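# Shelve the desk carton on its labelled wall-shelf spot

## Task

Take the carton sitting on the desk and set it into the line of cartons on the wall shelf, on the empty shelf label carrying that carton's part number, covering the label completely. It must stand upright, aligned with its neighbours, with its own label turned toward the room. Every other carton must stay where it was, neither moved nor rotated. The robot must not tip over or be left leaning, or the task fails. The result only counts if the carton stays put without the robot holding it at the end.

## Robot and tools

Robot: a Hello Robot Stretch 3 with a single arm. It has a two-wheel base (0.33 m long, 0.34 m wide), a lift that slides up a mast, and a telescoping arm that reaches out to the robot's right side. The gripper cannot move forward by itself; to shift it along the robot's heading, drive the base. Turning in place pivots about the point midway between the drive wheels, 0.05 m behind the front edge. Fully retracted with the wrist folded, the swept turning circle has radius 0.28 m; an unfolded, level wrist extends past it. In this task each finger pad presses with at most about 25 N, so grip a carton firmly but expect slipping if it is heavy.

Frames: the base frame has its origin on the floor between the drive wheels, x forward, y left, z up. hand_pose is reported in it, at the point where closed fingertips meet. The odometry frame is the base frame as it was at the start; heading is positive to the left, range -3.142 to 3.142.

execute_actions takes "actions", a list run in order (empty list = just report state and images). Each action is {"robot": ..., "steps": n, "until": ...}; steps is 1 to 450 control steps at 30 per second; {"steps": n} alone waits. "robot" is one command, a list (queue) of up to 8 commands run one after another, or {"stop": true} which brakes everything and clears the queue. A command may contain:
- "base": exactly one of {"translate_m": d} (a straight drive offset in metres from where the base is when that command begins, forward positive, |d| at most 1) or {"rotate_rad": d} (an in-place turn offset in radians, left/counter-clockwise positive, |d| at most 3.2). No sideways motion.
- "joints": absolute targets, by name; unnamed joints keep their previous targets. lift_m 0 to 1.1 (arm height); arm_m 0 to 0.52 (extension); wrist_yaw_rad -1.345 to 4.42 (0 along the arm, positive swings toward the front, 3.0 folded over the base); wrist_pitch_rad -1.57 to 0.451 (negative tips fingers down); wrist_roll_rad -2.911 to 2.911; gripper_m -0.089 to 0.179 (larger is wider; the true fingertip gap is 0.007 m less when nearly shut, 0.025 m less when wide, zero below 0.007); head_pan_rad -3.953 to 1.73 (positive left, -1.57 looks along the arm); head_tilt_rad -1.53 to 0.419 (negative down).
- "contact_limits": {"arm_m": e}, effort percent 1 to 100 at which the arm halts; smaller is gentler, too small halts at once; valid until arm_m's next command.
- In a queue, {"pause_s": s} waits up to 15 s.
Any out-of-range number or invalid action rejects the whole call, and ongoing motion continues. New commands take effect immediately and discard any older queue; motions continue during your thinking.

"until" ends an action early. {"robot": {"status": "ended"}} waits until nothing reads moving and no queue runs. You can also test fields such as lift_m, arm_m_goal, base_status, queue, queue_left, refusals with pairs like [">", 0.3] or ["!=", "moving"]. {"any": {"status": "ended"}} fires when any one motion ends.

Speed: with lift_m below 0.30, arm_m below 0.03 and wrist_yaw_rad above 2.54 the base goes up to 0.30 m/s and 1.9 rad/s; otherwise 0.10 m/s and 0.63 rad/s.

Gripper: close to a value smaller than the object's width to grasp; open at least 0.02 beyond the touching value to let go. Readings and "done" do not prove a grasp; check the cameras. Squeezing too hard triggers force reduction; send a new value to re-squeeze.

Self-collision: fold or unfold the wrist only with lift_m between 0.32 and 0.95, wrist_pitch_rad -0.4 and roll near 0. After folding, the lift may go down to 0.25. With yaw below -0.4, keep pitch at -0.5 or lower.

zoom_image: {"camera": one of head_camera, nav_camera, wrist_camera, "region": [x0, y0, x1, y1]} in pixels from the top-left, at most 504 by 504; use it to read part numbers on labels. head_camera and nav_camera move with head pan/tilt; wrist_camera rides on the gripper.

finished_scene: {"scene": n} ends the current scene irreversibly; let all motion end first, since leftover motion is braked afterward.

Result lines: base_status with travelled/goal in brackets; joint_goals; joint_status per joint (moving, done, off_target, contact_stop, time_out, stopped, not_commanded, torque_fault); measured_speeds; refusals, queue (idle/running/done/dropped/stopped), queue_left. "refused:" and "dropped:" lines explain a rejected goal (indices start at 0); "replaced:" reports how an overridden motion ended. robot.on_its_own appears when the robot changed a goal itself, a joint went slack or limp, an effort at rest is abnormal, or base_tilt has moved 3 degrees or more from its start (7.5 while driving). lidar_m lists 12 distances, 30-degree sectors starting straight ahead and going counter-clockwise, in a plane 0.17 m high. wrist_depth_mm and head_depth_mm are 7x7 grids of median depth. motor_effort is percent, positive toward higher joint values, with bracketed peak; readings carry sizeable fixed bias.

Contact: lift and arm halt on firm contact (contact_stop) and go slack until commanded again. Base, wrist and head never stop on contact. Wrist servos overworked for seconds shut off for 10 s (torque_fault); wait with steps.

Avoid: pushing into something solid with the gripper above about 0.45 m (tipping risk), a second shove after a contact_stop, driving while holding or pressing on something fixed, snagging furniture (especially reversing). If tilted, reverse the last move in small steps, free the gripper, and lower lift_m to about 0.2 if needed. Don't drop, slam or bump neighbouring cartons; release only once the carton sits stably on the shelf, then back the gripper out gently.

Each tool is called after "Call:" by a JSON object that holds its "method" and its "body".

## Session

Call:
{"method": "execute_actions", "body": {"actions": []}}

Scene clock: 0.00 s.
robot.base_odometry: x=+0.000 y=+0.000 heading=+0.000 (m, m, rad; robot's odometry frame)
robot.turned_by_wheels: +0.000 (rad since the last result)
robot.turned_by_imu: +0.000 (rad since the last result)
robot.base_tilt: forward=-0.7 right=-0.8 (deg)
robot.lidar_m: 2.36 2.05 1.84 1.80 2.22 2.00 2.00 1.76 1.57 1.57 1.89 2.42
robot.head_depth_mm: 1686 2554 2609 2604 2598 2543 2386 / 1751 2546 2725 2692 2718 2654 2357 / 1756 2575 2852 2820 2804 2723 2258 / 1789 2561 2930 2886 2903 2885 2326 / 1787 2308 3075 3069 3007 2975 2323 / 1780 2655 3221 3154 3168 3099 2325 / 1797 2640 3284 3283 3281 3218 2318
robot.base_status: not_commanded
robot.joint_positions: lift_m=+0.440 arm_m=+0.002 wrist_yaw_rad=+3.128 wrist_pitch_rad=-0.426 wrist_roll_rad=+0.003 gripper_m=+0.037 head_pan_rad=-0.010 head_tilt_rad=-0.004
robot.joint_goals: lift_m=+0.440 arm_m=+0.002 wrist_yaw_rad=+3.128 wrist_pitch_rad=-0.426 wrist_roll_rad=+0.003 gripper_m=+0.037 head_pan_rad=-0.010 head_tilt_rad=-0.004
robot.joint_status: lift_m=not_commanded arm_m=not_commanded wrist_yaw_rad=not_commanded wrist_pitch_rad=not_commanded wrist_roll_rad=not_commanded gripper_m=not_commanded head_pan_rad=not_commanded head_tilt_rad=not_commanded
robot.measured_speeds: translate_m=+0.000 rotate_rad=+0.000 lift_m=+0.000 arm_m=+0.000 wrist_yaw_rad=+0.000 wrist_pitch_rad=+0.000 wrist_roll_rad=+0.000 head_pan_rad=+0.000 head_tilt_rad=+0.000
robot: refusals=0 queue=idle queue_left=0
robot.motor_effort: left_wheel=-1 right_wheel=+0 lift_m=+18 arm_m=-1 wrist_yaw_rad=+0 wrist_pitch_rad=+5 wrist_roll_rad=+0 gripper_m=+2 head_pan_rad=+0 head_tilt_rad=+2 (%)
robot.hand_pose: x=-0.0181 y=+0.0766 z=+0.4504 quat_wxyz=(+0.155, +0.693, +0.145, +0.689) (m; robot's base frame)
robot.wrist_depth_mm: - - - - - - - / - - - - - - - / - - - - - - - / 941 954 - 965 965 968 967 / 788 787 794 790 833 803 809 / 672 681 - 678 667 689 692 / 587 592 610 615 593 595 610
pictures: head_camera (sideways: a quarter turn clockwise sets it upright), nav_camera (sideways: a quarter turn counterclockwise sets it upright), wrist_camera
camera_calibration (this result's frames):
head_camera: T_world_to_cam=[[0.0535086, -0.0205634, -0.998356, 1.31552], [-0.0137969, 0.999677, -0.0213301, 0.0298552], [0.998472, 0.0149156, 0.0532077, -0.119894], [0, 0, 0, 1]] pos_world=[0.0497308, -0.00100565, 1.32037]
nav_camera: T_world_to_cam=[[0.0312105, -0.0538214, 0.998063, -1.25221], [-0.0367101, -0.997937, -0.0526667, 0.113559], [0.998838, -0.0349953, -0.0331219, -0.0040061], [0, 0, 0, 1]] pos_world=[0.0472522, 0.0457894, 1.25563]
wrist_camera: T_world_to_cam=[[0.999528, -0.0286425, 0.0110876, 0.0126619], [-0.00874549, -0.611473, -0.791217, 0.427426], [0.0294422, 0.790747, -0.611435, 0.381186], [0, 0, 0, 1]] pos_world=[-0.0201408, -0.0396994, 0.571117]
Images, in order (width x height): head_camera 896x504, nav_camera 672x504, wrist_camera 644x364.

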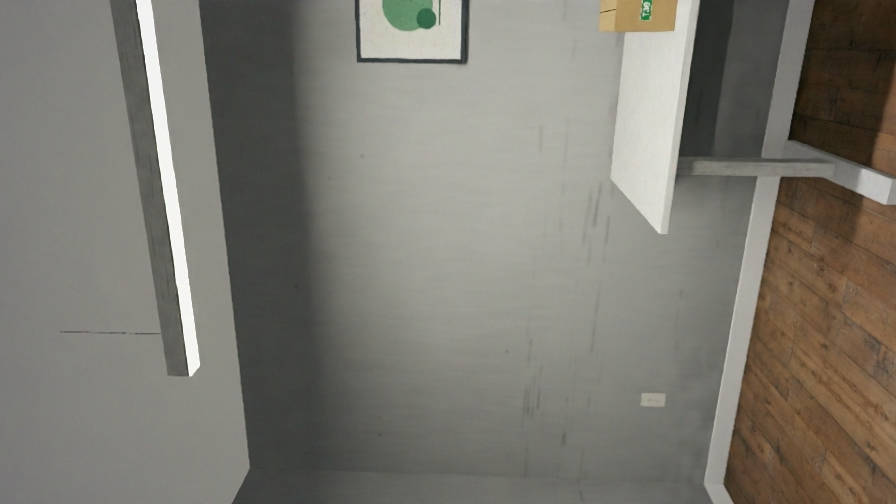

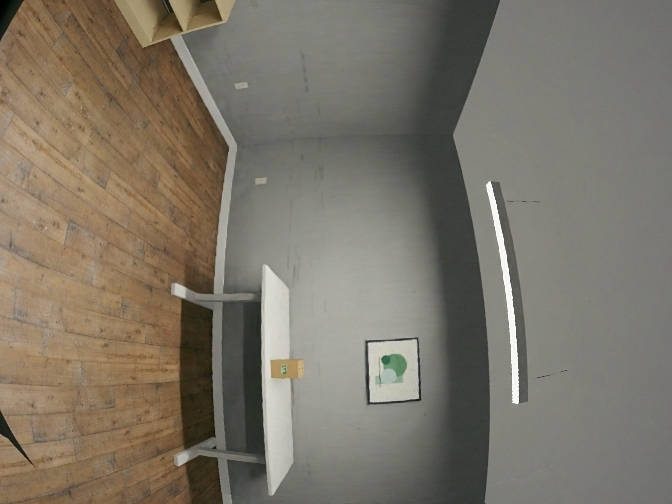

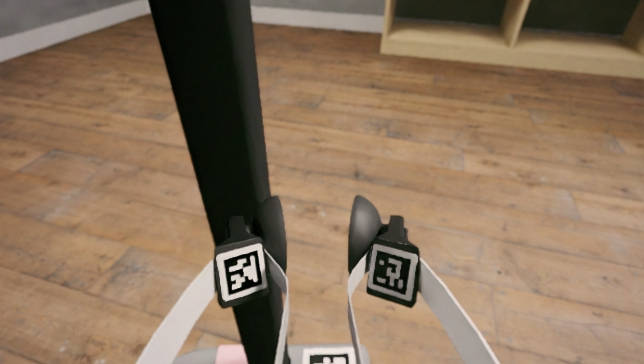

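Call:
{"method": "execute_actions", "body": {"actions": [{"robot":[{"base":{"rotate_rad":-0.36},"joints":{"lift_m":0.28,"head_tilt_rad":-0.45}},{"base":{"translate_m":1.0}}],"steps":450,"until":{"robot":{"status":"ended"}}}]}}

Scene clock: 7.90 s.
robot.base_odometry: x=+0.936 y=-0.352 heading=-0.360 (m, m, rad; robot's odometry frame)
robot.turned_by_wheels: -0.360 (rad since the last result)
robot.turned_by_imu: -0.362 (rad since the last result)
robot.base_tilt: forward=-0.8 right=-0.8 (deg)
robot.lidar_m: 1.77 1.41 2.33 2.23 2.11 3.06 2.99 2.26 1.61 1.52 1.56 1.49
robot.head_depth_mm: 1502 1616 1752 1496 1986 1711 1385 / 1485 1611 1750 1496 1993 1719 1384 / 1480 1601 1733 1484 1992 1704 1381 / 1467 1599 1733 1166 1991 1703 1380 / 1477 1613 1743 1468 1972 1704 1369 / 1493 1602 1733 1461 1954 1690 1379 / 1487 1604 1737 1441 1546 1651 1366
robot.base_status: done (translate_m +1.0000 of +1.0000)
robot.joint_positions: lift_m=+0.280 arm_m=+0.002 wrist_yaw_rad=+3.128 wrist_pitch_rad=-0.427 wrist_roll_rad=+0.003 gripper_m=+0.037 head_pan_rad=-0.010 head_tilt_rad=-0.445
robot.joint_goals: lift_m=+0.280 arm_m=+0.002 wrist_yaw_rad=+3.128 wrist_pitch_rad=-0.427 wrist_roll_rad=+0.003 gripper_m=+0.037 head_pan_rad=-0.010 head_tilt_rad=-0.450
robot.joint_status: lift_m=done arm_m=not_commanded wrist_yaw_rad=not_commanded wrist_pitch_rad=not_commanded wrist_roll_rad=not_commanded gripper_m=not_commanded head_pan_rad=not_commanded head_tilt_rad=done
robot.measured_speeds: translate_m=+0.000 rotate_rad=+0.000 lift_m=+0.000 arm_m=+0.000 wrist_yaw_rad=+0.000 wrist_pitch_rad=+0.000 wrist_roll_rad=+0.000 head_pan_rad=+0.000 head_tilt_rad=+0.000
robot: refusals=0 queue=done queue_left=0
robot.motor_effort: left_wheel=+0(7) right_wheel=-2(6) lift_m=+16(18) arm_m=-1(0) wrist_yaw_rad=+0(0) wrist_pitch_rad=+5(6) wrist_roll_rad=+0(0) gripper_m=+0(1) head_pan_rad=+0(0) head_tilt_rad=-2(21) (%)
robot.hand_pose: x=-0.0181 y=+0.0765 z=+0.2907 quat_wxyz=(+0.155, +0.693, +0.145, +0.689) (m; robot's base frame)
robot.wrist_depth_mm: - - - - - - - / - - - - - - - / 851 835 - 847 852 852 862 / 672 675 - 691 685 692 686 / 564 568 571 568 580 576 572 / 486 - - - 489 488 489 / - - - - 432 428 428
pictures: head_camera (sideways: a quarter turn clockwise sets it upright), nav_camera (sideways: a quarter turn counterclockwise sets it upright), wrist_camera
camera_calibration (this result's frames):
head_camera: T_world_to_cam=[[-0.378201, -0.016347, -0.925579, 1.22284], [-0.0206581, 0.999744, -0.00921577, 0.0141166], [0.925493, 0.0156353, -0.378442, 0.442417], [0, 0, 0, 1]] pos_world=[0.0533192, -0.00104039, 1.2994]
nav_camera: T_world_to_cam=[[0.454604, -0.057956, 0.888806, -1.112], [-0.0566212, -0.997743, -0.0360989, 0.0920857], [0.888892, -0.0339145, -0.456859, 0.548181], [0, 0, 0, 1]] pos_world=[0.0234599, 0.0460221, 1.24212]
wrist_camera: T_world_to_cam=[[0.999528, -0.0286315, 0.0111032, 0.0144244], [-0.00875795, -0.612318, -0.790563, 0.300902], [0.0294337, 0.790093, -0.61228, 0.283978], [0, 0, 0, 1]] pos_world=[-0.0201408, -0.0397084, 0.411596]
Images, in order (width x height): head_camera 896x504, nav_camera 672x504, wrist_camera 644x364.

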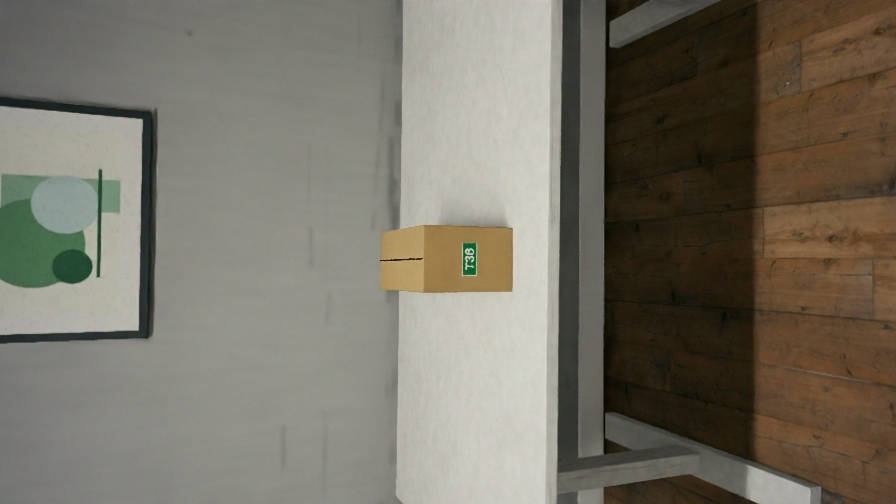

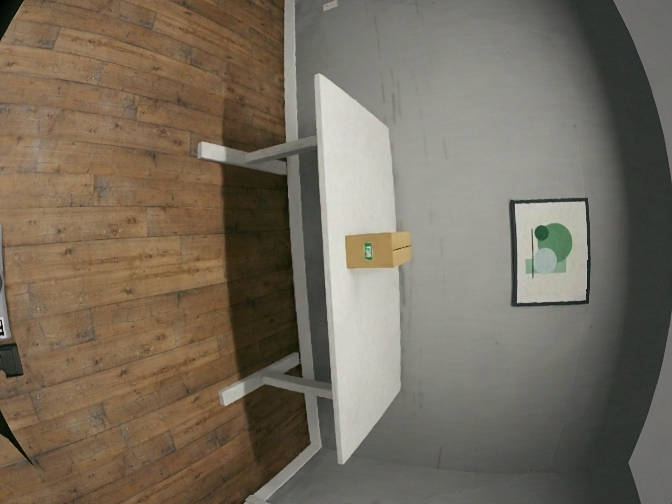

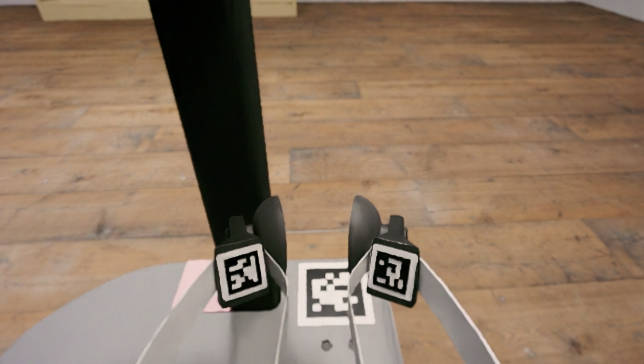

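Call:
{"method": "execute_actions", "body": {"actions": [{"robot":[{"base":{"translate_m":0.62}},{"base":{"rotate_rad":1.585},"joints":{"lift_m":0.93,"wrist_pitch_rad":-0.4,"head_pan_rad":-1.57,"head_tilt_rad":-0.65}},{"base":{"translate_m":0.055},"joints":{"wrist_yaw_rad":0,"gripper_m":0.179}},{"joints":{"lift_m":1.09,"wrist_pitch_rad":-1.4}},{"joints":{"arm_m":0.44}}],"steps":450,"until":{"robot":{"status":"ended"}}},{"steps":450,"until":{"robot":{"status":"ended"}}}]}}

Scene clock: 30.40 s.
robot.base_odometry: x=+1.535 y=-0.519 heading=+1.225 (m, m, rad; robot's odometry frame)
robot.turned_by_wheels: +1.585 (rad since the last result)
robot.turned_by_imu: +1.581 (rad since the last result)
robot.base_tilt: forward=-0.8 right=-0.8 (deg)
robot.lidar_m: 2.19 1.92 2.56 3.60 2.28 1.60 1.55 1.01 1.04 1.15 0.83 1.60
robot.head_depth_mm: 976 1053 1180 1018 787 643 1171 / - 1067 1177 1015 763 640 1167 / - - 1203 693 595 640 1191 / 951 1047 1200 755 625 639 1199 / 952 1063 1192 1005 781 638 1195 / 955 1061 1193 1005 779 637 1192 / 957 1060 1196 1001 779 637 1191
robot.base_status: done (translate_m +0.0550 of +0.0550)
robot.joint_positions: lift_m=+1.090 arm_m=+0.440 wrist_yaw_rad=+0.000 wrist_pitch_rad=-1.399 wrist_roll_rad=+0.003 gripper_m=+0.179 head_pan_rad=-1.563 head_tilt_rad=-0.642
robot.joint_goals: lift_m=+1.090 arm_m=+0.440 wrist_yaw_rad=+0.000 wrist_pitch_rad=-1.400 wrist_roll_rad=+0.003 gripper_m=+0.179 head_pan_rad=-1.570 head_tilt_rad=-0.650
robot.joint_status: lift_m=done arm_m=done wrist_yaw_rad=done wrist_pitch_rad=done wrist_roll_rad=not_commanded gripper_m=done head_pan_rad=done head_tilt_rad=done
robot.measured_speeds: translate_m=+0.000 rotate_rad=+0.000 lift_m=+0.000 arm_m=+0.000 wrist_yaw_rad=+0.000 wrist_pitch_rad=+0.000 wrist_roll_rad=+0.000 head_pan_rad=+0.000 head_tilt_rad=+0.000
robot: refusals=0 queue=done queue_left=0
robot.motor_effort: left_wheel=-2(6) right_wheel=+3(11) lift_m=+21(23) arm_m=+2(3) wrist_yaw_rad=-1(5) wrist_pitch_rad=-1(10) wrist_roll_rad=+0(0) gripper_m=+1(100) head_pan_rad=-2(32) head_tilt_rad=-3(16) (%)
robot.hand_pose: x=-0.0216 y=-0.6048 z=+0.9720 quat_wxyz=(+0.541, +0.455, -0.541, -0.456) (m; robot's base frame)
robot.wrist_depth_mm: 401 404 410 411 410 414 416 / 407 411 408 233 235 416 422 / 410 414 415 235 237 419 425 / 417 418 422 237 239 424 429 / 418 424 425 240 242 433 434 / - 427 428 243 245 437 439 / 430 436 431 245 247 446 441
pictures: head_camera (sideways: a quarter turn clockwise sets it upright), nav_camera (sideways: a quarter turn counterclockwise sets it upright), wrist_camera
camera_calibration (this result's frames):
head_camera: T_world_to_cam=[[-0.0242266, 0.551526, -0.833806, 1.10098], [0.999226, 0.0392205, -0.00309029, -0.0000810339], [0.0309979, -0.833235, -0.552049, 0.673771], [0, 0, 0, 1]] pos_world=[0.00586849, -0.0458066, 1.28996]
nav_camera: T_world_to_cam=[[-0.0488051, -0.620529, 0.782663, -0.970529], [-0.998622, 0.0454496, -0.0262374, 0.0849852], [-0.0192907, -0.782865, -0.621892, 0.768437], [0, 0, 0, 1]] pos_world=[0.0523251, -0.00452124, 1.23971]
wrist_camera: T_world_to_cam=[[-0.999823, -0.000628239, 0.0187923, -0.0429348], [0.000496893, 0.99821, 0.0598075, 0.570004], [-0.0187962, 0.0598063, -0.998033, 1.17169], [0, 0, 0, 1]] pos_world=[-0.0211872, -0.639084, 1.1361]
Images, in order (width x height): head_camera 896x504, nav_camera 672x504, wrist_camera 644x364.

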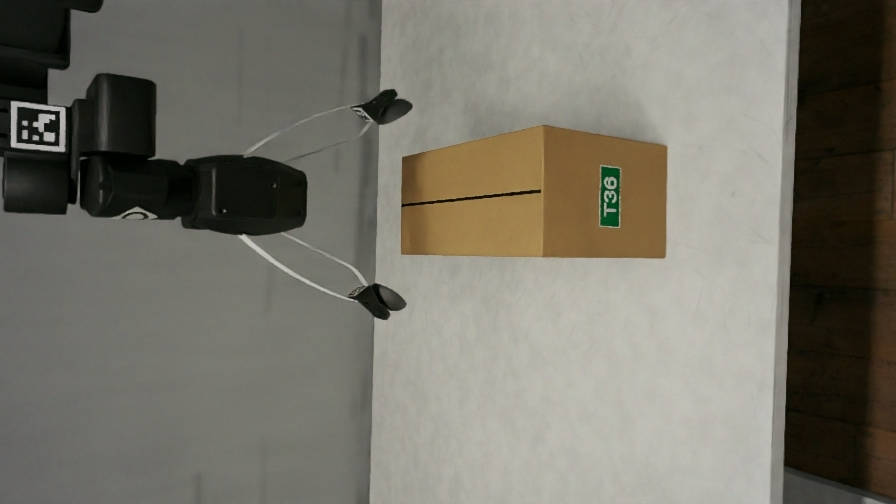

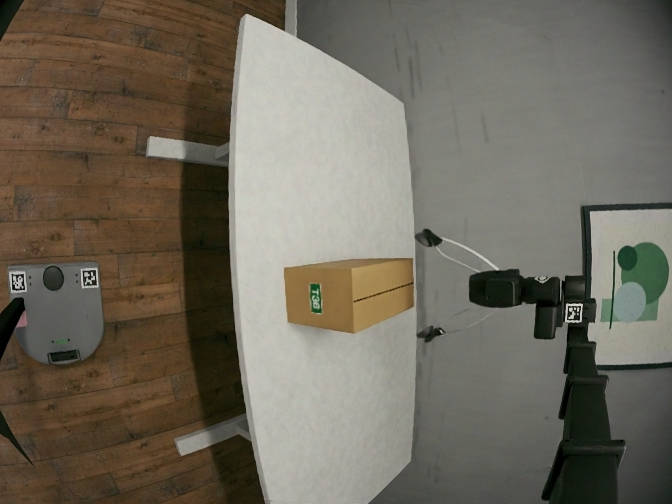

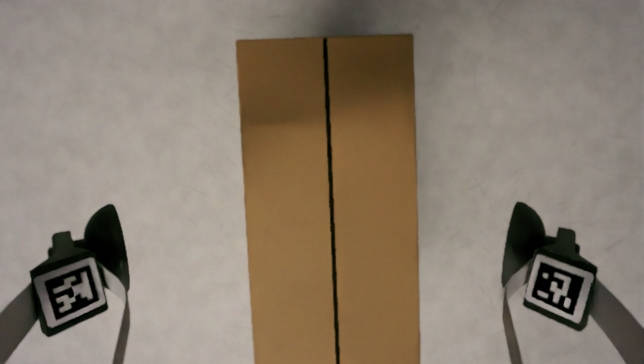

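Call:
{"method": "execute_actions", "body": {"actions": [{"robot":[{"joints":{"wrist_yaw_rad":0.03},"base":{"translate_m":-0.01}},{"joints":{"lift_m":0.978}},{"joints":{"gripper_m":0.05}},{"pause_s":0.5},{"joints":{"lift_m":1.03,"head_pan_rad":1.5,"head_tilt_rad":-0.15}}],"steps":450,"until":{"robot":{"status":"ended"}}}]}}

Scene clock: 38.93 s.
robot.base_odometry: x=+1.531 y=-0.528 heading=+1.225 (m, m, rad; robot's odometry frame)
robot.turned_by_wheels: +0.000 (rad since the last result)
robot.turned_by_imu: -0.002 (rad since the last result)
robot.base_tilt: forward=-0.8 right=-0.8 (deg)
robot.lidar_m: 2.20 1.94 2.58 3.59 2.26 1.59 1.54 1.00 1.03 1.15 0.83 1.60
robot.head_depth_mm: 2360 3560 3578 3750 3787 2570 1844 / 2407 3478 3585 3698 3766 2522 1861 / - 3497 3619 3719 3657 2535 1829 / - 3467 3531 3608 3689 2474 1814 / - 3466 3528 3671 3676 2491 1820 / - 3470 3482 3552 3601 2509 1804 / - 3388 3492 3547 3624 2470 1825
robot.base_status: done (translate_m -0.0100 of -0.0100)
robot.joint_positions: lift_m=+1.030 arm_m=+0.440 wrist_yaw_rad=+0.028 wrist_pitch_rad=-1.399 wrist_roll_rad=+0.003 gripper_m=+0.083 head_pan_rad=+1.493 head_tilt_rad=-0.162
robot.joint_goals: lift_m=+1.030 arm_m=+0.440 wrist_yaw_rad=+0.030 wrist_pitch_rad=-1.400 wrist_roll_rad=+0.003 gripper_m=+0.050 head_pan_rad=+1.500 head_tilt_rad=-0.150
robot.joint_status: lift_m=done arm_m=done wrist_yaw_rad=done wrist_pitch_rad=done wrist_roll_rad=not_commanded gripper_m=off_target head_pan_rad=done head_tilt_rad=done
robot.measured_speeds: translate_m=+0.000 rotate_rad=+0.000 lift_m=+0.000 arm_m=+0.000 wrist_yaw_rad=+0.000 wrist_pitch_rad=+0.000 wrist_roll_rad=+0.000 head_pan_rad=+0.000 head_tilt_rad=+0.000
robot: refusals=0 queue=done queue_left=0
robot.motor_effort: left_wheel=-2(6) right_wheel=+2(8) lift_m=+21(22) arm_m=+2(1) wrist_yaw_rad=+2(3) wrist_pitch_rad=-1(1) wrist_roll_rad=+0(0) gripper_m=-100(100) head_pan_rad=+3(32) head_tilt_rad=+4(21) (%)
robot.hand_pose: x=-0.0211 y=-0.6047 z=+0.9119 quat_wxyz=(+0.547, +0.462, -0.535, -0.449) (m; robot's base frame)
robot.wrist_depth_mm: 345 347 124 124 125 352 355 / 346 347 125 126 126 358 361 / 351 351 127 127 128 360 362 / 353 355 128 129 129 364 366 / 358 355 129 130 131 368 371 / 361 - 131 132 132 - 372 / 364 368 132 133 134 376 382
pictures: head_camera (sideways: a quarter turn clockwise sets it upright), nav_camera (sideways: a quarter turn counterclockwise sets it upright), wrist_camera
camera_calibration (this result's frames):
head_camera: T_world_to_cam=[[0.0118888, -0.105028, -0.994398, 1.31042], [-0.998529, 0.0513677, -0.0173637, 0.0306942], [0.0529036, 0.993142, -0.104263, 0.0908778], [0, 0, 0, 1]] pos_world=[0.0102619, 0.0457988, 1.31308]
nav_camera: T_world_to_cam=[[0.0680146, 0.183373, 0.980688, -1.22961], [0.992491, -0.112601, -0.0477786, 0.100907], [0.101665, 0.976573, -0.189655, 0.205232], [0, 0, 0, 1]] pos_world=[-0.0373831, 0.0364153, 1.24961]
wrist_camera: T_world_to_cam=[[-0.999435, -0.0278675, 0.0187921, -0.0577262], [-0.026686, 0.997815, 0.0604358, 0.572077], [-0.0204353, 0.0599002, -0.997995, 1.11176], [0, 0, 0, 1]] pos_world=[-0.0197081, -0.63903, 1.07604]
Images, in order (width x height): head_camera 896x504, nav_camera 672x504, wrist_camera 644x364.

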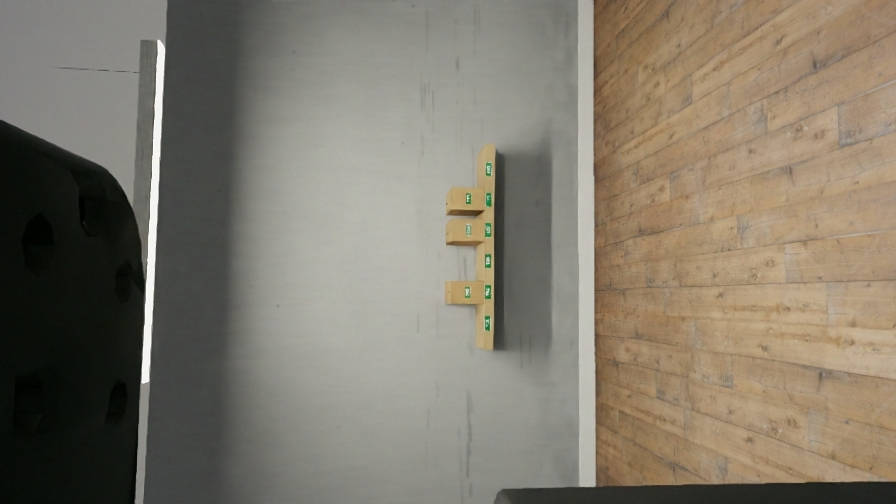

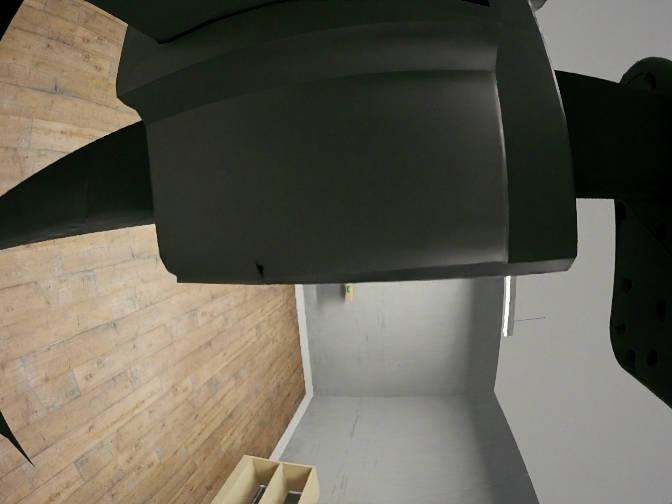

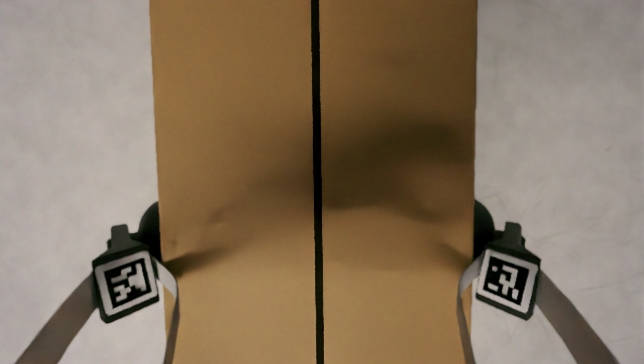

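Call:
{"method": "execute_actions", "body": {"actions": [{"robot":[{"joints":{"arm_m":0.15,"lift_m":1.05}},{"base":{"rotate_rad":1.52}},{"base":{"translate_m":1.0},"joints":{"head_pan_rad":0,"head_tilt_rad":-0.4}},{"base":{"translate_m":1.0}}],"steps":450,"until":{"robot":{"status":"ended"}}},{"steps":450,"until":{"robot":{"status":"ended"}}},{"steps":450,"until":{"robot":{"status":"ended"}}}]}}

Scene clock: 68.77 s.
robot.base_odometry: x=-0.313 y=+0.244 heading=+2.745 (m, m, rad; robot's odometry frame)
robot.turned_by_wheels: +1.520 (rad since the last result)
robot.turned_by_imu: +1.512 (rad since the last result)
robot.base_tilt: forward=-0.8 right=-0.8 (deg)
robot.lidar_m: 1.62 1.65 1.81 1.70 1.74 2.26 2.72 3.16 1.83 1.66 2.10 1.71
robot.head_depth_mm: 1390 1479 1574 1646 1842 1838 1448 / 1386 1477 1585 1468 1835 1819 1449 / 1378 1475 1568 1456 1846 1802 1447 / 1370 1466 1562 1631 1812 1802 1432 / 1364 1461 1565 1445 1821 1788 1421 / 1363 1453 1552 1628 1807 1792 1424 / 1357 1445 1542 1654 1801 1788 1435
robot.base_status: done (translate_m +1.0000 of +1.0000)
robot.joint_positions: lift_m=+1.050 arm_m=+0.150 wrist_yaw_rad=+0.029 wrist_pitch_rad=-1.400 wrist_roll_rad=+0.003 gripper_m=+0.093 head_pan_rad=+0.007 head_tilt_rad=-0.395
robot.joint_goals: lift_m=+1.050 arm_m=+0.150 wrist_yaw_rad=+0.030 wrist_pitch_rad=-1.400 wrist_roll_rad=+0.003 gripper_m=+0.092 head_pan_rad=+0.000 head_tilt_rad=-0.400
robot.joint_status: lift_m=done arm_m=done wrist_yaw_rad=done wrist_pitch_rad=done wrist_roll_rad=not_commanded gripper_m=off_target head_pan_rad=done head_tilt_rad=done
robot.measured_speeds: translate_m=+0.000 rotate_rad=+0.000 lift_m=+0.000 arm_m=+0.000 wrist_yaw_rad=+0.000 wrist_pitch_rad=+0.000 wrist_roll_rad=+0.000 head_pan_rad=+0.000 head_tilt_rad=+0.000
robot: refusals=0 queue=done queue_left=0
robot.on_its_own: gripper_m is held at +0.092, not at your +0.050, by its stall guard, which is not easing now
robot.motor_effort: left_wheel=-2(5) right_wheel=+2(8) lift_m=+21(21) arm_m=-3(2) wrist_yaw_rad=+1(2) wrist_pitch_rad=-1(1) wrist_roll_rad=+0(0) gripper_m=-60(100) head_pan_rad=-2(32) head_tilt_rad=-2(17) (%)
robot.hand_pose: x=-0.0210 y=-0.3151 z=+0.9319 quat_wxyz=(+0.547, +0.463, -0.534, -0.448) (m; robot's base frame)
robot.wrist_depth_mm: - - 124 125 125 - - / - - 125 126 126 - - / - - 126 127 129 - - / - - 128 129 129 - - / - 129 130 130 131 - - / - - 131 132 133 - - / - - 132 134 134 - -
pictures: head_camera (sideways: a quarter turn clockwise sets it upright), nav_camera (sideways: a quarter turn counterclockwise sets it upright), wrist_camera
camera_calibration (this result's frames):
head_camera: T_world_to_cam=[[-0.330903, -0.0224039, -0.943399, 1.24582], [-0.0370577, 0.999255, -0.0107321, 0.0161914], [0.942937, 0.0314089, -0.331487, 0.381203], [0, 0, 0, 1]] pos_world=[0.0533939, -0.000241393, 1.30184]
nav_camera: T_world_to_cam=[[0.410301, -0.0505842, 0.910546, -1.14009], [-0.0378707, -0.998544, -0.0384079, 0.0949798], [0.911164, -0.0187242, -0.411619, 0.489175], [0, 0, 0, 1]] pos_world=[0.0256585, 0.0463303, 1.24311]
wrist_camera: T_world_to_cam=[[-0.999386, -0.0295745, 0.0187957, -0.05054], [-0.028384, 0.997751, 0.060727, 0.281556], [-0.0205494, 0.0601562, -0.997977, 1.11443], [0, 0, 0, 1]] pos_world=[-0.0196163, -0.349457, 1.09603]
Images, in order (width x height): head_camera 896x504, nav_camera 672x504, wrist_camera 644x364.

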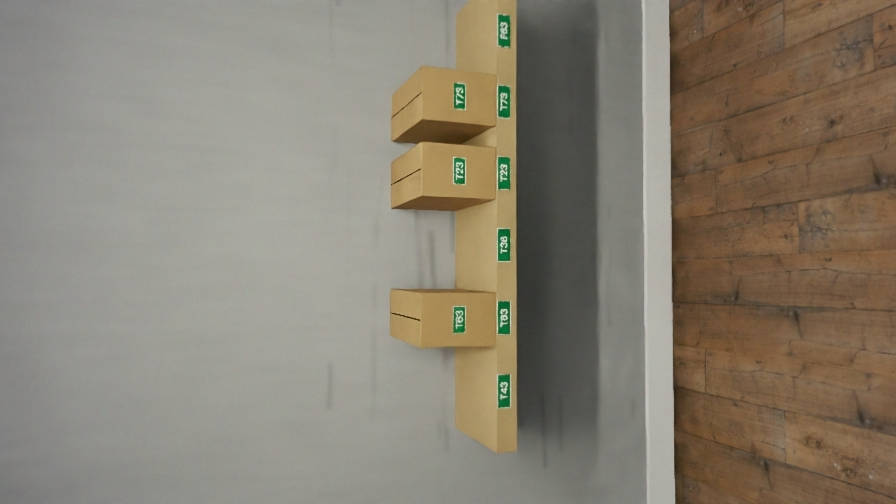

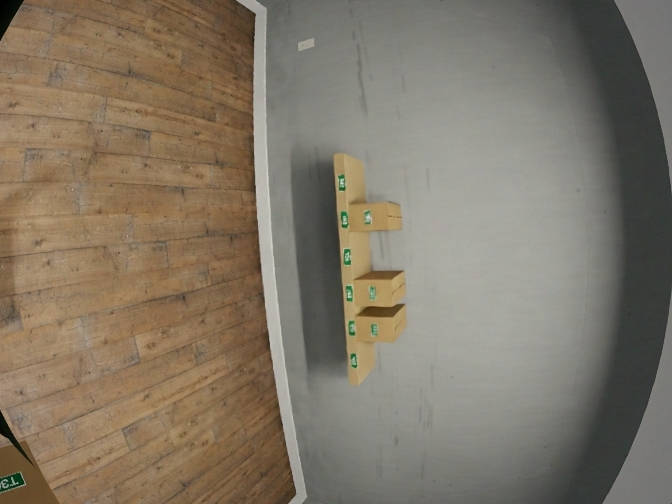

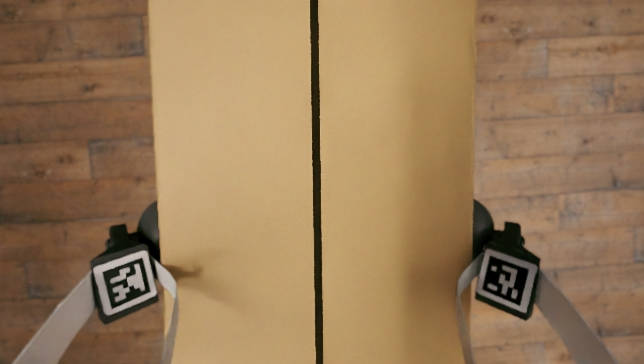

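Call:
{"method": "execute_actions", "body": {"actions": [{"robot":[{"base":{"translate_m":0.85}},{"base":{"rotate_rad":1.63},"joints":{"head_pan_rad":-1.57,"head_tilt_rad":-0.75,"lift_m":1.06}},{"base":{"translate_m":0.02},"joints":{"arm_m":0.22}}],"steps":450,"until":{"robot":{"status":"ended"}}},{"steps":450,"until":{"robot":{"status":"ended"}}}]}}

Scene clock: 84.33 s.
robot.base_odometry: x=-1.104 y=+0.554 heading=-1.908 (m, m, rad; robot's odometry frame)
robot.turned_by_wheels: +1.630 (rad since the last result)
robot.turned_by_imu: +1.627 (rad since the last result)
robot.base_tilt: forward=-0.8 right=-0.8 (deg)
robot.lidar_m: 1.74 1.81 2.45 3.55 2.74 1.89 2.02 1.10 0.80 0.77 0.79 1.08
robot.head_depth_mm: - - 788 659 739 1322 1179 / - - 778 669 404 438 1173 / - - - 467 391 404 1178 / 631 710 801 482 391 405 1172 / 633 712 783 663 762 1322 1171 / 634 713 799 664 768 1313 1166 / 635 716 822 900 786 1326 1172
robot.base_status: done (translate_m +0.0200 of +0.0200)
robot.joint_positions: lift_m=+1.060 arm_m=+0.220 wrist_yaw_rad=+0.029 wrist_pitch_rad=-1.400 wrist_roll_rad=+0.002 gripper_m=+0.093 head_pan_rad=-1.563 head_tilt_rad=-0.741
robot.joint_goals: lift_m=+1.060 arm_m=+0.220 wrist_yaw_rad=+0.030 wrist_pitch_rad=-1.400 wrist_roll_rad=+0.002 gripper_m=+0.092 head_pan_rad=-1.570 head_tilt_rad=-0.750
robot.joint_status: lift_m=done arm_m=done wrist_yaw_rad=done wrist_pitch_rad=done wrist_roll_rad=not_commanded gripper_m=off_target head_pan_rad=done head_tilt_rad=done
robot.measured_speeds: translate_m=+0.000 rotate_rad=+0.000 lift_m=+0.000 arm_m=+0.000 wrist_yaw_rad=+0.000 wrist_pitch_rad=+0.000 wrist_roll_rad=+0.000 head_pan_rad=+0.000 head_tilt_rad=+0.000
robot: refusals=0 queue=done queue_left=0
robot.on_its_own: gripper_m is held at +0.092, not at your +0.050, by its stall guard, which is not easing now
robot.motor_effort: left_wheel=-2(5) right_wheel=+3(8) lift_m=+20(22) arm_m=+2(2) wrist_yaw_rad=+1(0) wrist_pitch_rad=-1(1) wrist_roll_rad=+0(1) gripper_m=-60(60) head_pan_rad=-2(33) head_tilt_rad=-3(21) (%)
robot.hand_pose: x=-0.0210 y=-0.3846 z=+0.9419 quat_wxyz=(+0.547, +0.463, -0.534, -0.448) (m; robot's base frame)
robot.wrist_depth_mm: 277 226 124 124 125 257 256 / 407 405 125 126 126 413 417 / - - 126 127 128 - - / - - 128 129 130 - - / - 130 129 130 131 - - / - - 131 132 133 - - / - - 133 133 134 - -
pictures: head_camera (sideways: a quarter turn clockwise sets it upright), nav_camera (sideways: a quarter turn counterclockwise sets it upright), wrist_camera
camera_calibration (this result's frames):
head_camera: T_world_to_cam=[[-0.0249163, 0.63081, -0.775537, 1.02502], [0.999219, 0.0395102, 0.0000342964, -0.00414905], [0.0306633, -0.774931, -0.631302, 0.776875], [0, 0, 0, 1]] pos_world=[0.00586404, -0.0444059, 1.28539]
nav_camera: T_world_to_cam=[[-0.0481472, -0.694464, 0.717915, -0.886141], [-0.998646, 0.0476328, -0.0208977, 0.0780308], [-0.0196835, -0.717949, -0.695817, 0.864597], [0, 0, 0, 1]] pos_world=[0.0522782, 0.00162681, 1.23941]
wrist_camera: T_world_to_cam=[[-0.999385, -0.0295938, 0.0187988, -0.0527937], [-0.0284015, 0.997746, 0.0608042, 0.350208], [-0.0205559, 0.0602329, -0.997973, 1.1286], [0, 0, 0, 1]] pos_world=[-0.0196154, -0.41896, 1.10601]
Images, in order (width x height): head_camera 896x504, nav_camera 672x504, wrist_camera 644x364.

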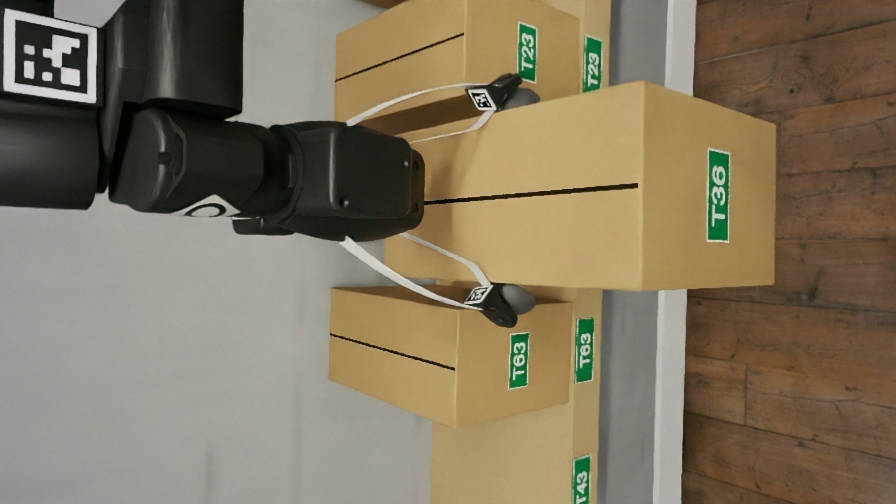

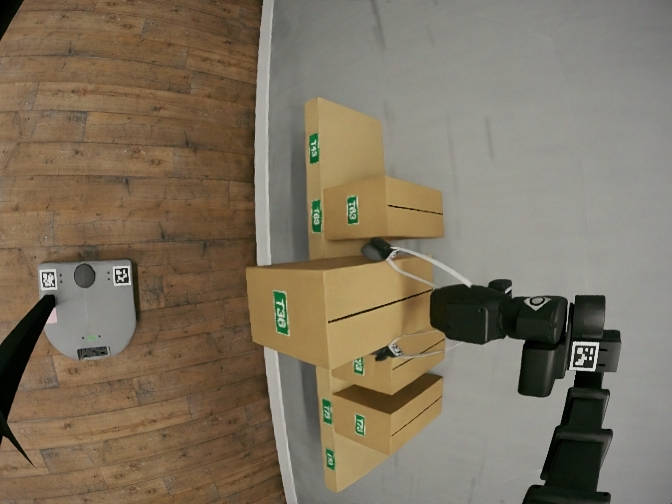

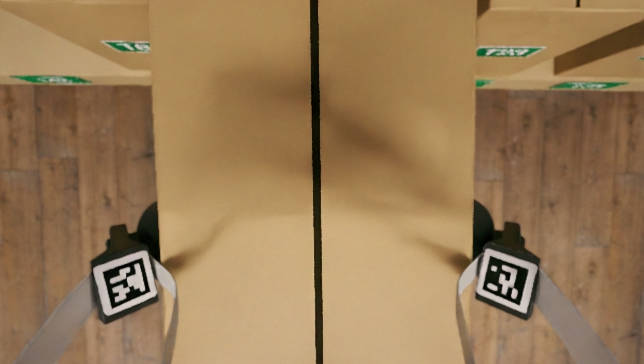

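Call:
{"method": "execute_actions", "body": {"actions": [{"robot":[{"joints":{"arm_m":0.475}},{"joints":{"lift_m":1.0}}],"steps":450,"until":{"robot":{"status":"ended"}}}]}}

Scene clock: 89.40 s.
robot.base_odometry: x=-1.104 y=+0.554 heading=-1.908 (m, m, rad; robot's odometry frame)
robot.turned_by_wheels: +0.000 (rad since the last result)
robot.turned_by_imu: -0.001 (rad since the last result)
robot.base_tilt: forward=-0.8 right=-0.8 (deg)
robot.lidar_m: 1.74 1.81 2.45 3.66 2.75 1.90 2.02 1.10 0.80 0.77 0.79 1.08
robot.head_depth_mm: 608 726 790 658 740 1328 1180 / 608 717 779 693 756 1325 1174 / 608 - 723 619 755 1325 1169 / 630 709 769 641 764 1321 1169 / 633 713 785 671 765 1322 1171 / 635 714 804 661 771 1323 1171 / 634 717 825 900 784 1330 1168
robot.base_status: done (translate_m +0.0200 of +0.0200)
robot.joint_positions: lift_m=+1.000 arm_m=+0.475 wrist_yaw_rad=+0.029 wrist_pitch_rad=-1.400 wrist_roll_rad=+0.002 gripper_m=+0.093 head_pan_rad=-1.563 head_tilt_rad=-0.741
robot.joint_goals: lift_m=+1.000 arm_m=+0.475 wrist_yaw_rad=+0.030 wrist_pitch_rad=-1.400 wrist_roll_rad=+0.002 gripper_m=+0.092 head_pan_rad=-1.570 head_tilt_rad=-0.750
robot.joint_status: lift_m=done arm_m=done wrist_yaw_rad=done wrist_pitch_rad=done wrist_roll_rad=not_commanded gripper_m=off_target head_pan_rad=done head_tilt_rad=done
robot.measured_speeds: translate_m=+0.000 rotate_rad=+0.000 lift_m=+0.000 arm_m=+0.000 wrist_yaw_rad=+0.000 wrist_pitch_rad=+0.000 wrist_roll_rad=+0.000 head_pan_rad=+0.000 head_tilt_rad=+0.000
robot: refusals=0 queue=done queue_left=0
robot.on_its_own: gripper_m is held at +0.092, not at your +0.050, by its stall guard, which is not easing now
robot.motor_effort: left_wheel=-2(2) right_wheel=+3(3) lift_m=+17(22) arm_m=+2(2) wrist_yaw_rad=+1(1) wrist_pitch_rad=-1(0) wrist_roll_rad=+0(0) gripper_m=-59(60) head_pan_rad=-3(2) head_tilt_rad=-4(3) (%)
robot.hand_pose: x=-0.0210 y=-0.6395 z=+0.8822 quat_wxyz=(+0.547, +0.463, -0.534, -0.448) (m; robot's base frame)
robot.wrist_depth_mm: 164 165 124 124 125 185 170 / 167 167 125 126 127 185 172 / 168 168 127 127 128 186 174 / 170 171 128 129 130 186 175 / 171 130 130 130 131 177 177 / 174 - 131 132 133 - 180 / - 180 133 134 134 200 181
pictures: head_camera (sideways: a quarter turn clockwise sets it upright), nav_camera (sideways: a quarter turn counterclockwise sets it upright), wrist_camera
camera_calibration (this result's frames):
head_camera: T_world_to_cam=[[-0.0248434, 0.630952, -0.775424, 1.02487], [0.999224, 0.039393, 0.0000400123, -0.00415652], [0.0305715, -0.774821, -0.631441, 0.777057], [0, 0, 0, 1]] pos_world=[0.0058588, -0.0444029, 1.28538]
nav_camera: T_world_to_cam=[[-0.0482277, -0.694588, 0.71779, -0.885978], [-0.998641, 0.0477537, -0.0208878, 0.0780178], [-0.0197687, -0.717822, -0.695946, 0.864766], [0, 0, 0, 1]] pos_world=[0.0522783, 0.00163263, 1.23941]
wrist_camera: T_world_to_cam=[[-0.999385, -0.0295942, 0.0187988, -0.0592176], [-0.0284014, 0.997744, 0.0608289, 0.60824], [-0.0205566, 0.0602576, -0.997971, 1.08437], [0, 0, 0, 1]] pos_world=[-0.0196155, -0.673962, 1.04628]
Images, in order (width x height): head_camera 896x504, nav_camera 672x504, wrist_camera 644x364.

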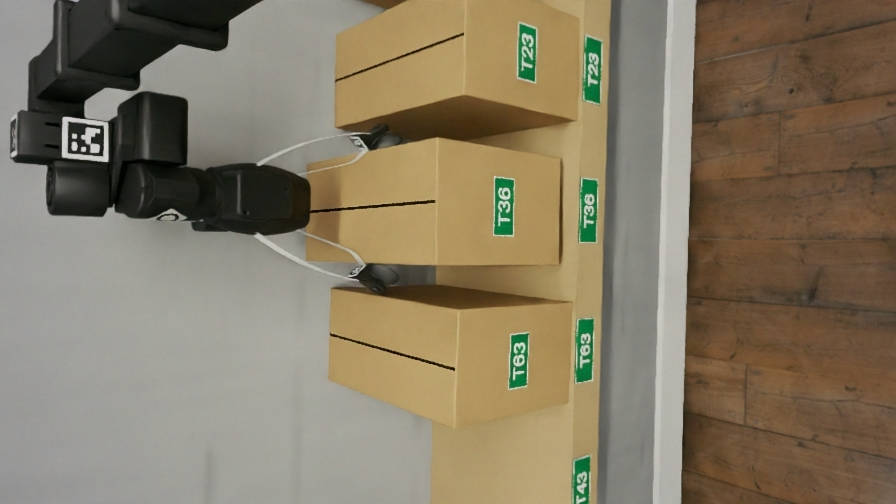

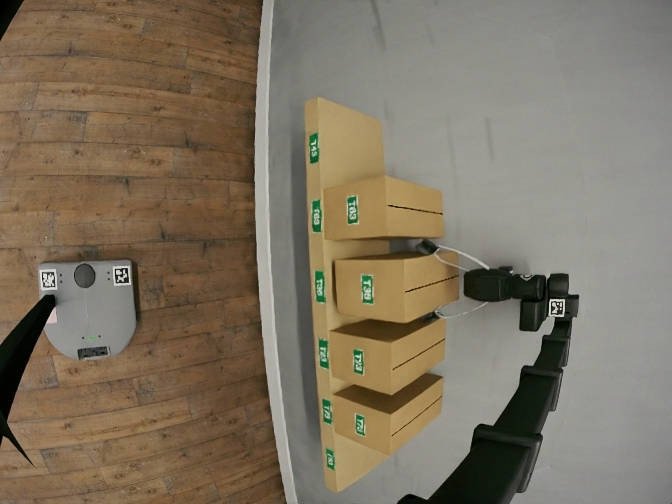

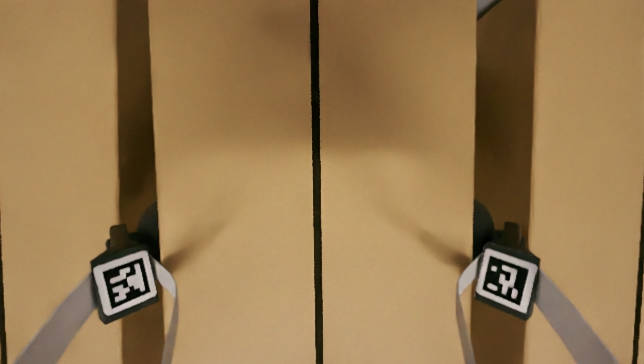

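Call:
{"method": "execute_actions", "body": {"actions": [{"robot":[{"base":{"translate_m":-0.003},"joints":{"arm_m":0.486,"wrist_yaw_rad":0.01}},{"joints":{"lift_m":0.968}}],"steps":450,"until":{"robot":{"status":"ended"}}}]}}

Scene clock: 92.43 s.
robot.base_odometry: x=-1.103 y=+0.557 heading=-1.908 (m, m, rad; robot's odometry frame)
robot.turned_by_wheels: +0.000 (rad since the last result)
robot.turned_by_imu: -0.001 (rad since the last result)
robot.base_tilt: forward=-0.8 right=-0.8 (deg)
robot.lidar_m: 1.75 1.80 2.45 3.65 2.74 1.90 2.02 1.11 0.80 0.77 0.79 1.07
robot.head_depth_mm: 621 - 793 659 740 1332 1170 / 607 734 778 693 754 1327 1170 / 619 - 778 649 755 1323 1167 / 631 709 781 665 758 1330 1175 / 633 712 783 670 762 1322 1168 / 633 716 804 662 764 1320 1170 / 635 717 824 899 784 1331 1173
robot.base_status: done (translate_m -0.0030 of -0.0030)
robot.joint_positions: lift_m=+0.968 arm_m=+0.486 wrist_yaw_rad=+0.013 wrist_pitch_rad=-1.400 wrist_roll_rad=+0.002 gripper_m=+0.093 head_pan_rad=-1.563 head_tilt_rad=-0.741
robot.joint_goals: lift_m=+0.968 arm_m=+0.486 wrist_yaw_rad=+0.010 wrist_pitch_rad=-1.400 wrist_roll_rad=+0.002 gripper_m=+0.092 head_pan_rad=-1.570 head_tilt_rad=-0.750
robot.joint_status: lift_m=done arm_m=done wrist_yaw_rad=done wrist_pitch_rad=done wrist_roll_rad=not_commanded gripper_m=off_target head_pan_rad=done head_tilt_rad=done
robot.measured_speeds: translate_m=+0.000 rotate_rad=+0.000 lift_m=+0.000 arm_m=+0.000 wrist_yaw_rad=+0.000 wrist_pitch_rad=+0.000 wrist_roll_rad=+0.000 head_pan_rad=+0.000 head_tilt_rad=+0.000
robot: refusals=0 queue=done queue_left=0
robot.on_its_own: gripper_m is held at +0.092, not at your +0.050, by its stall guard, which is not easing now
robot.motor_effort: left_wheel=-2(5) right_wheel=+2(6) lift_m=+17(17) arm_m=+2(5) wrist_yaw_rad=-2(5) wrist_pitch_rad=-1(1) wrist_roll_rad=+0(0) gripper_m=-61(61) head_pan_rad=-2(3) head_tilt_rad=-3(4) (%)
robot.hand_pose: x=-0.0214 y=-0.6506 z=+0.8502 quat_wxyz=(+0.543, +0.458, -0.538, -0.453) (m; robot's base frame)
robot.wrist_depth_mm: 142 160 124 124 126 176 138 / 143 171 125 126 127 178 140 / 143 171 126 127 128 179 141 / 141 172 128 129 129 180 143 / 141 129 129 130 131 159 144 / 141 - 131 132 133 - 145 / - 184 133 133 135 194 147
pictures: head_camera (sideways: a quarter turn clockwise sets it upright), nav_camera (sideways: a quarter turn counterclockwise sets it upright), wrist_camera
camera_calibration (this result's frames):
head_camera: T_world_to_cam=[[-0.0248434, 0.630952, -0.775424, 1.02487], [0.999224, 0.039393, 0.0000400123, -0.00415652], [0.0305715, -0.774821, -0.631441, 0.777057], [0, 0, 0, 1]] pos_world=[0.0058588, -0.0444029, 1.28538]
nav_camera: T_world_to_cam=[[-0.0482277, -0.694588, 0.71779, -0.885978], [-0.998641, 0.0477537, -0.0208878, 0.0780178], [-0.0197687, -0.717822, -0.695946, 0.864766], [0, 0, 0, 1]] pos_world=[0.0522783, 0.00163263, 1.23941]
wrist_camera: T_world_to_cam=[[-0.999742, -0.0127682, 0.0187988, -0.0483368], [-0.0116032, 0.998081, 0.060829, 0.621735], [-0.0195394, 0.0605951, -0.997971, 1.05333], [0, 0, 0, 1]] pos_world=[-0.0205289, -0.684986, 1.01428]
Images, in order (width x height): head_camera 896x504, nav_camera 672x504, wrist_camera 644x364.

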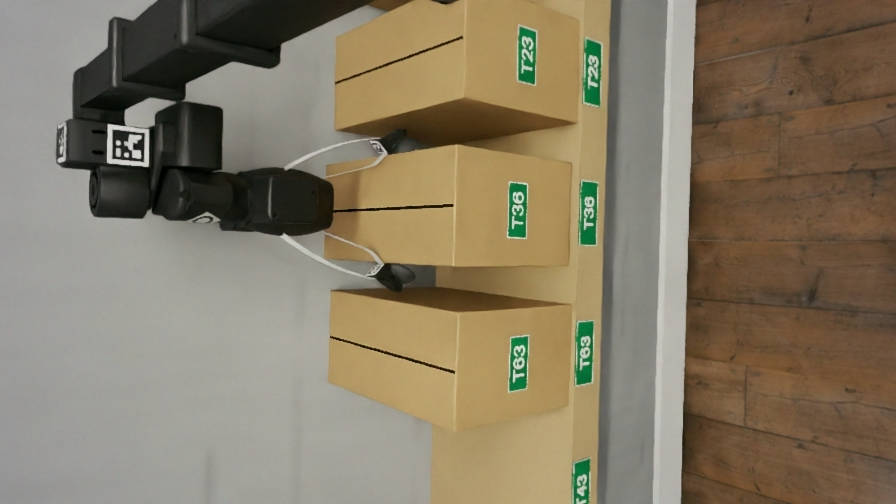

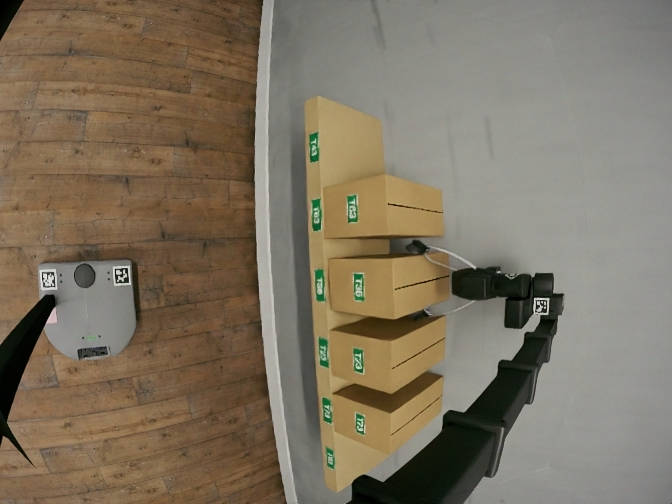

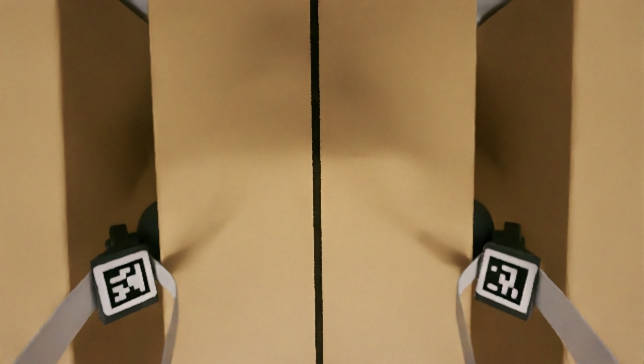

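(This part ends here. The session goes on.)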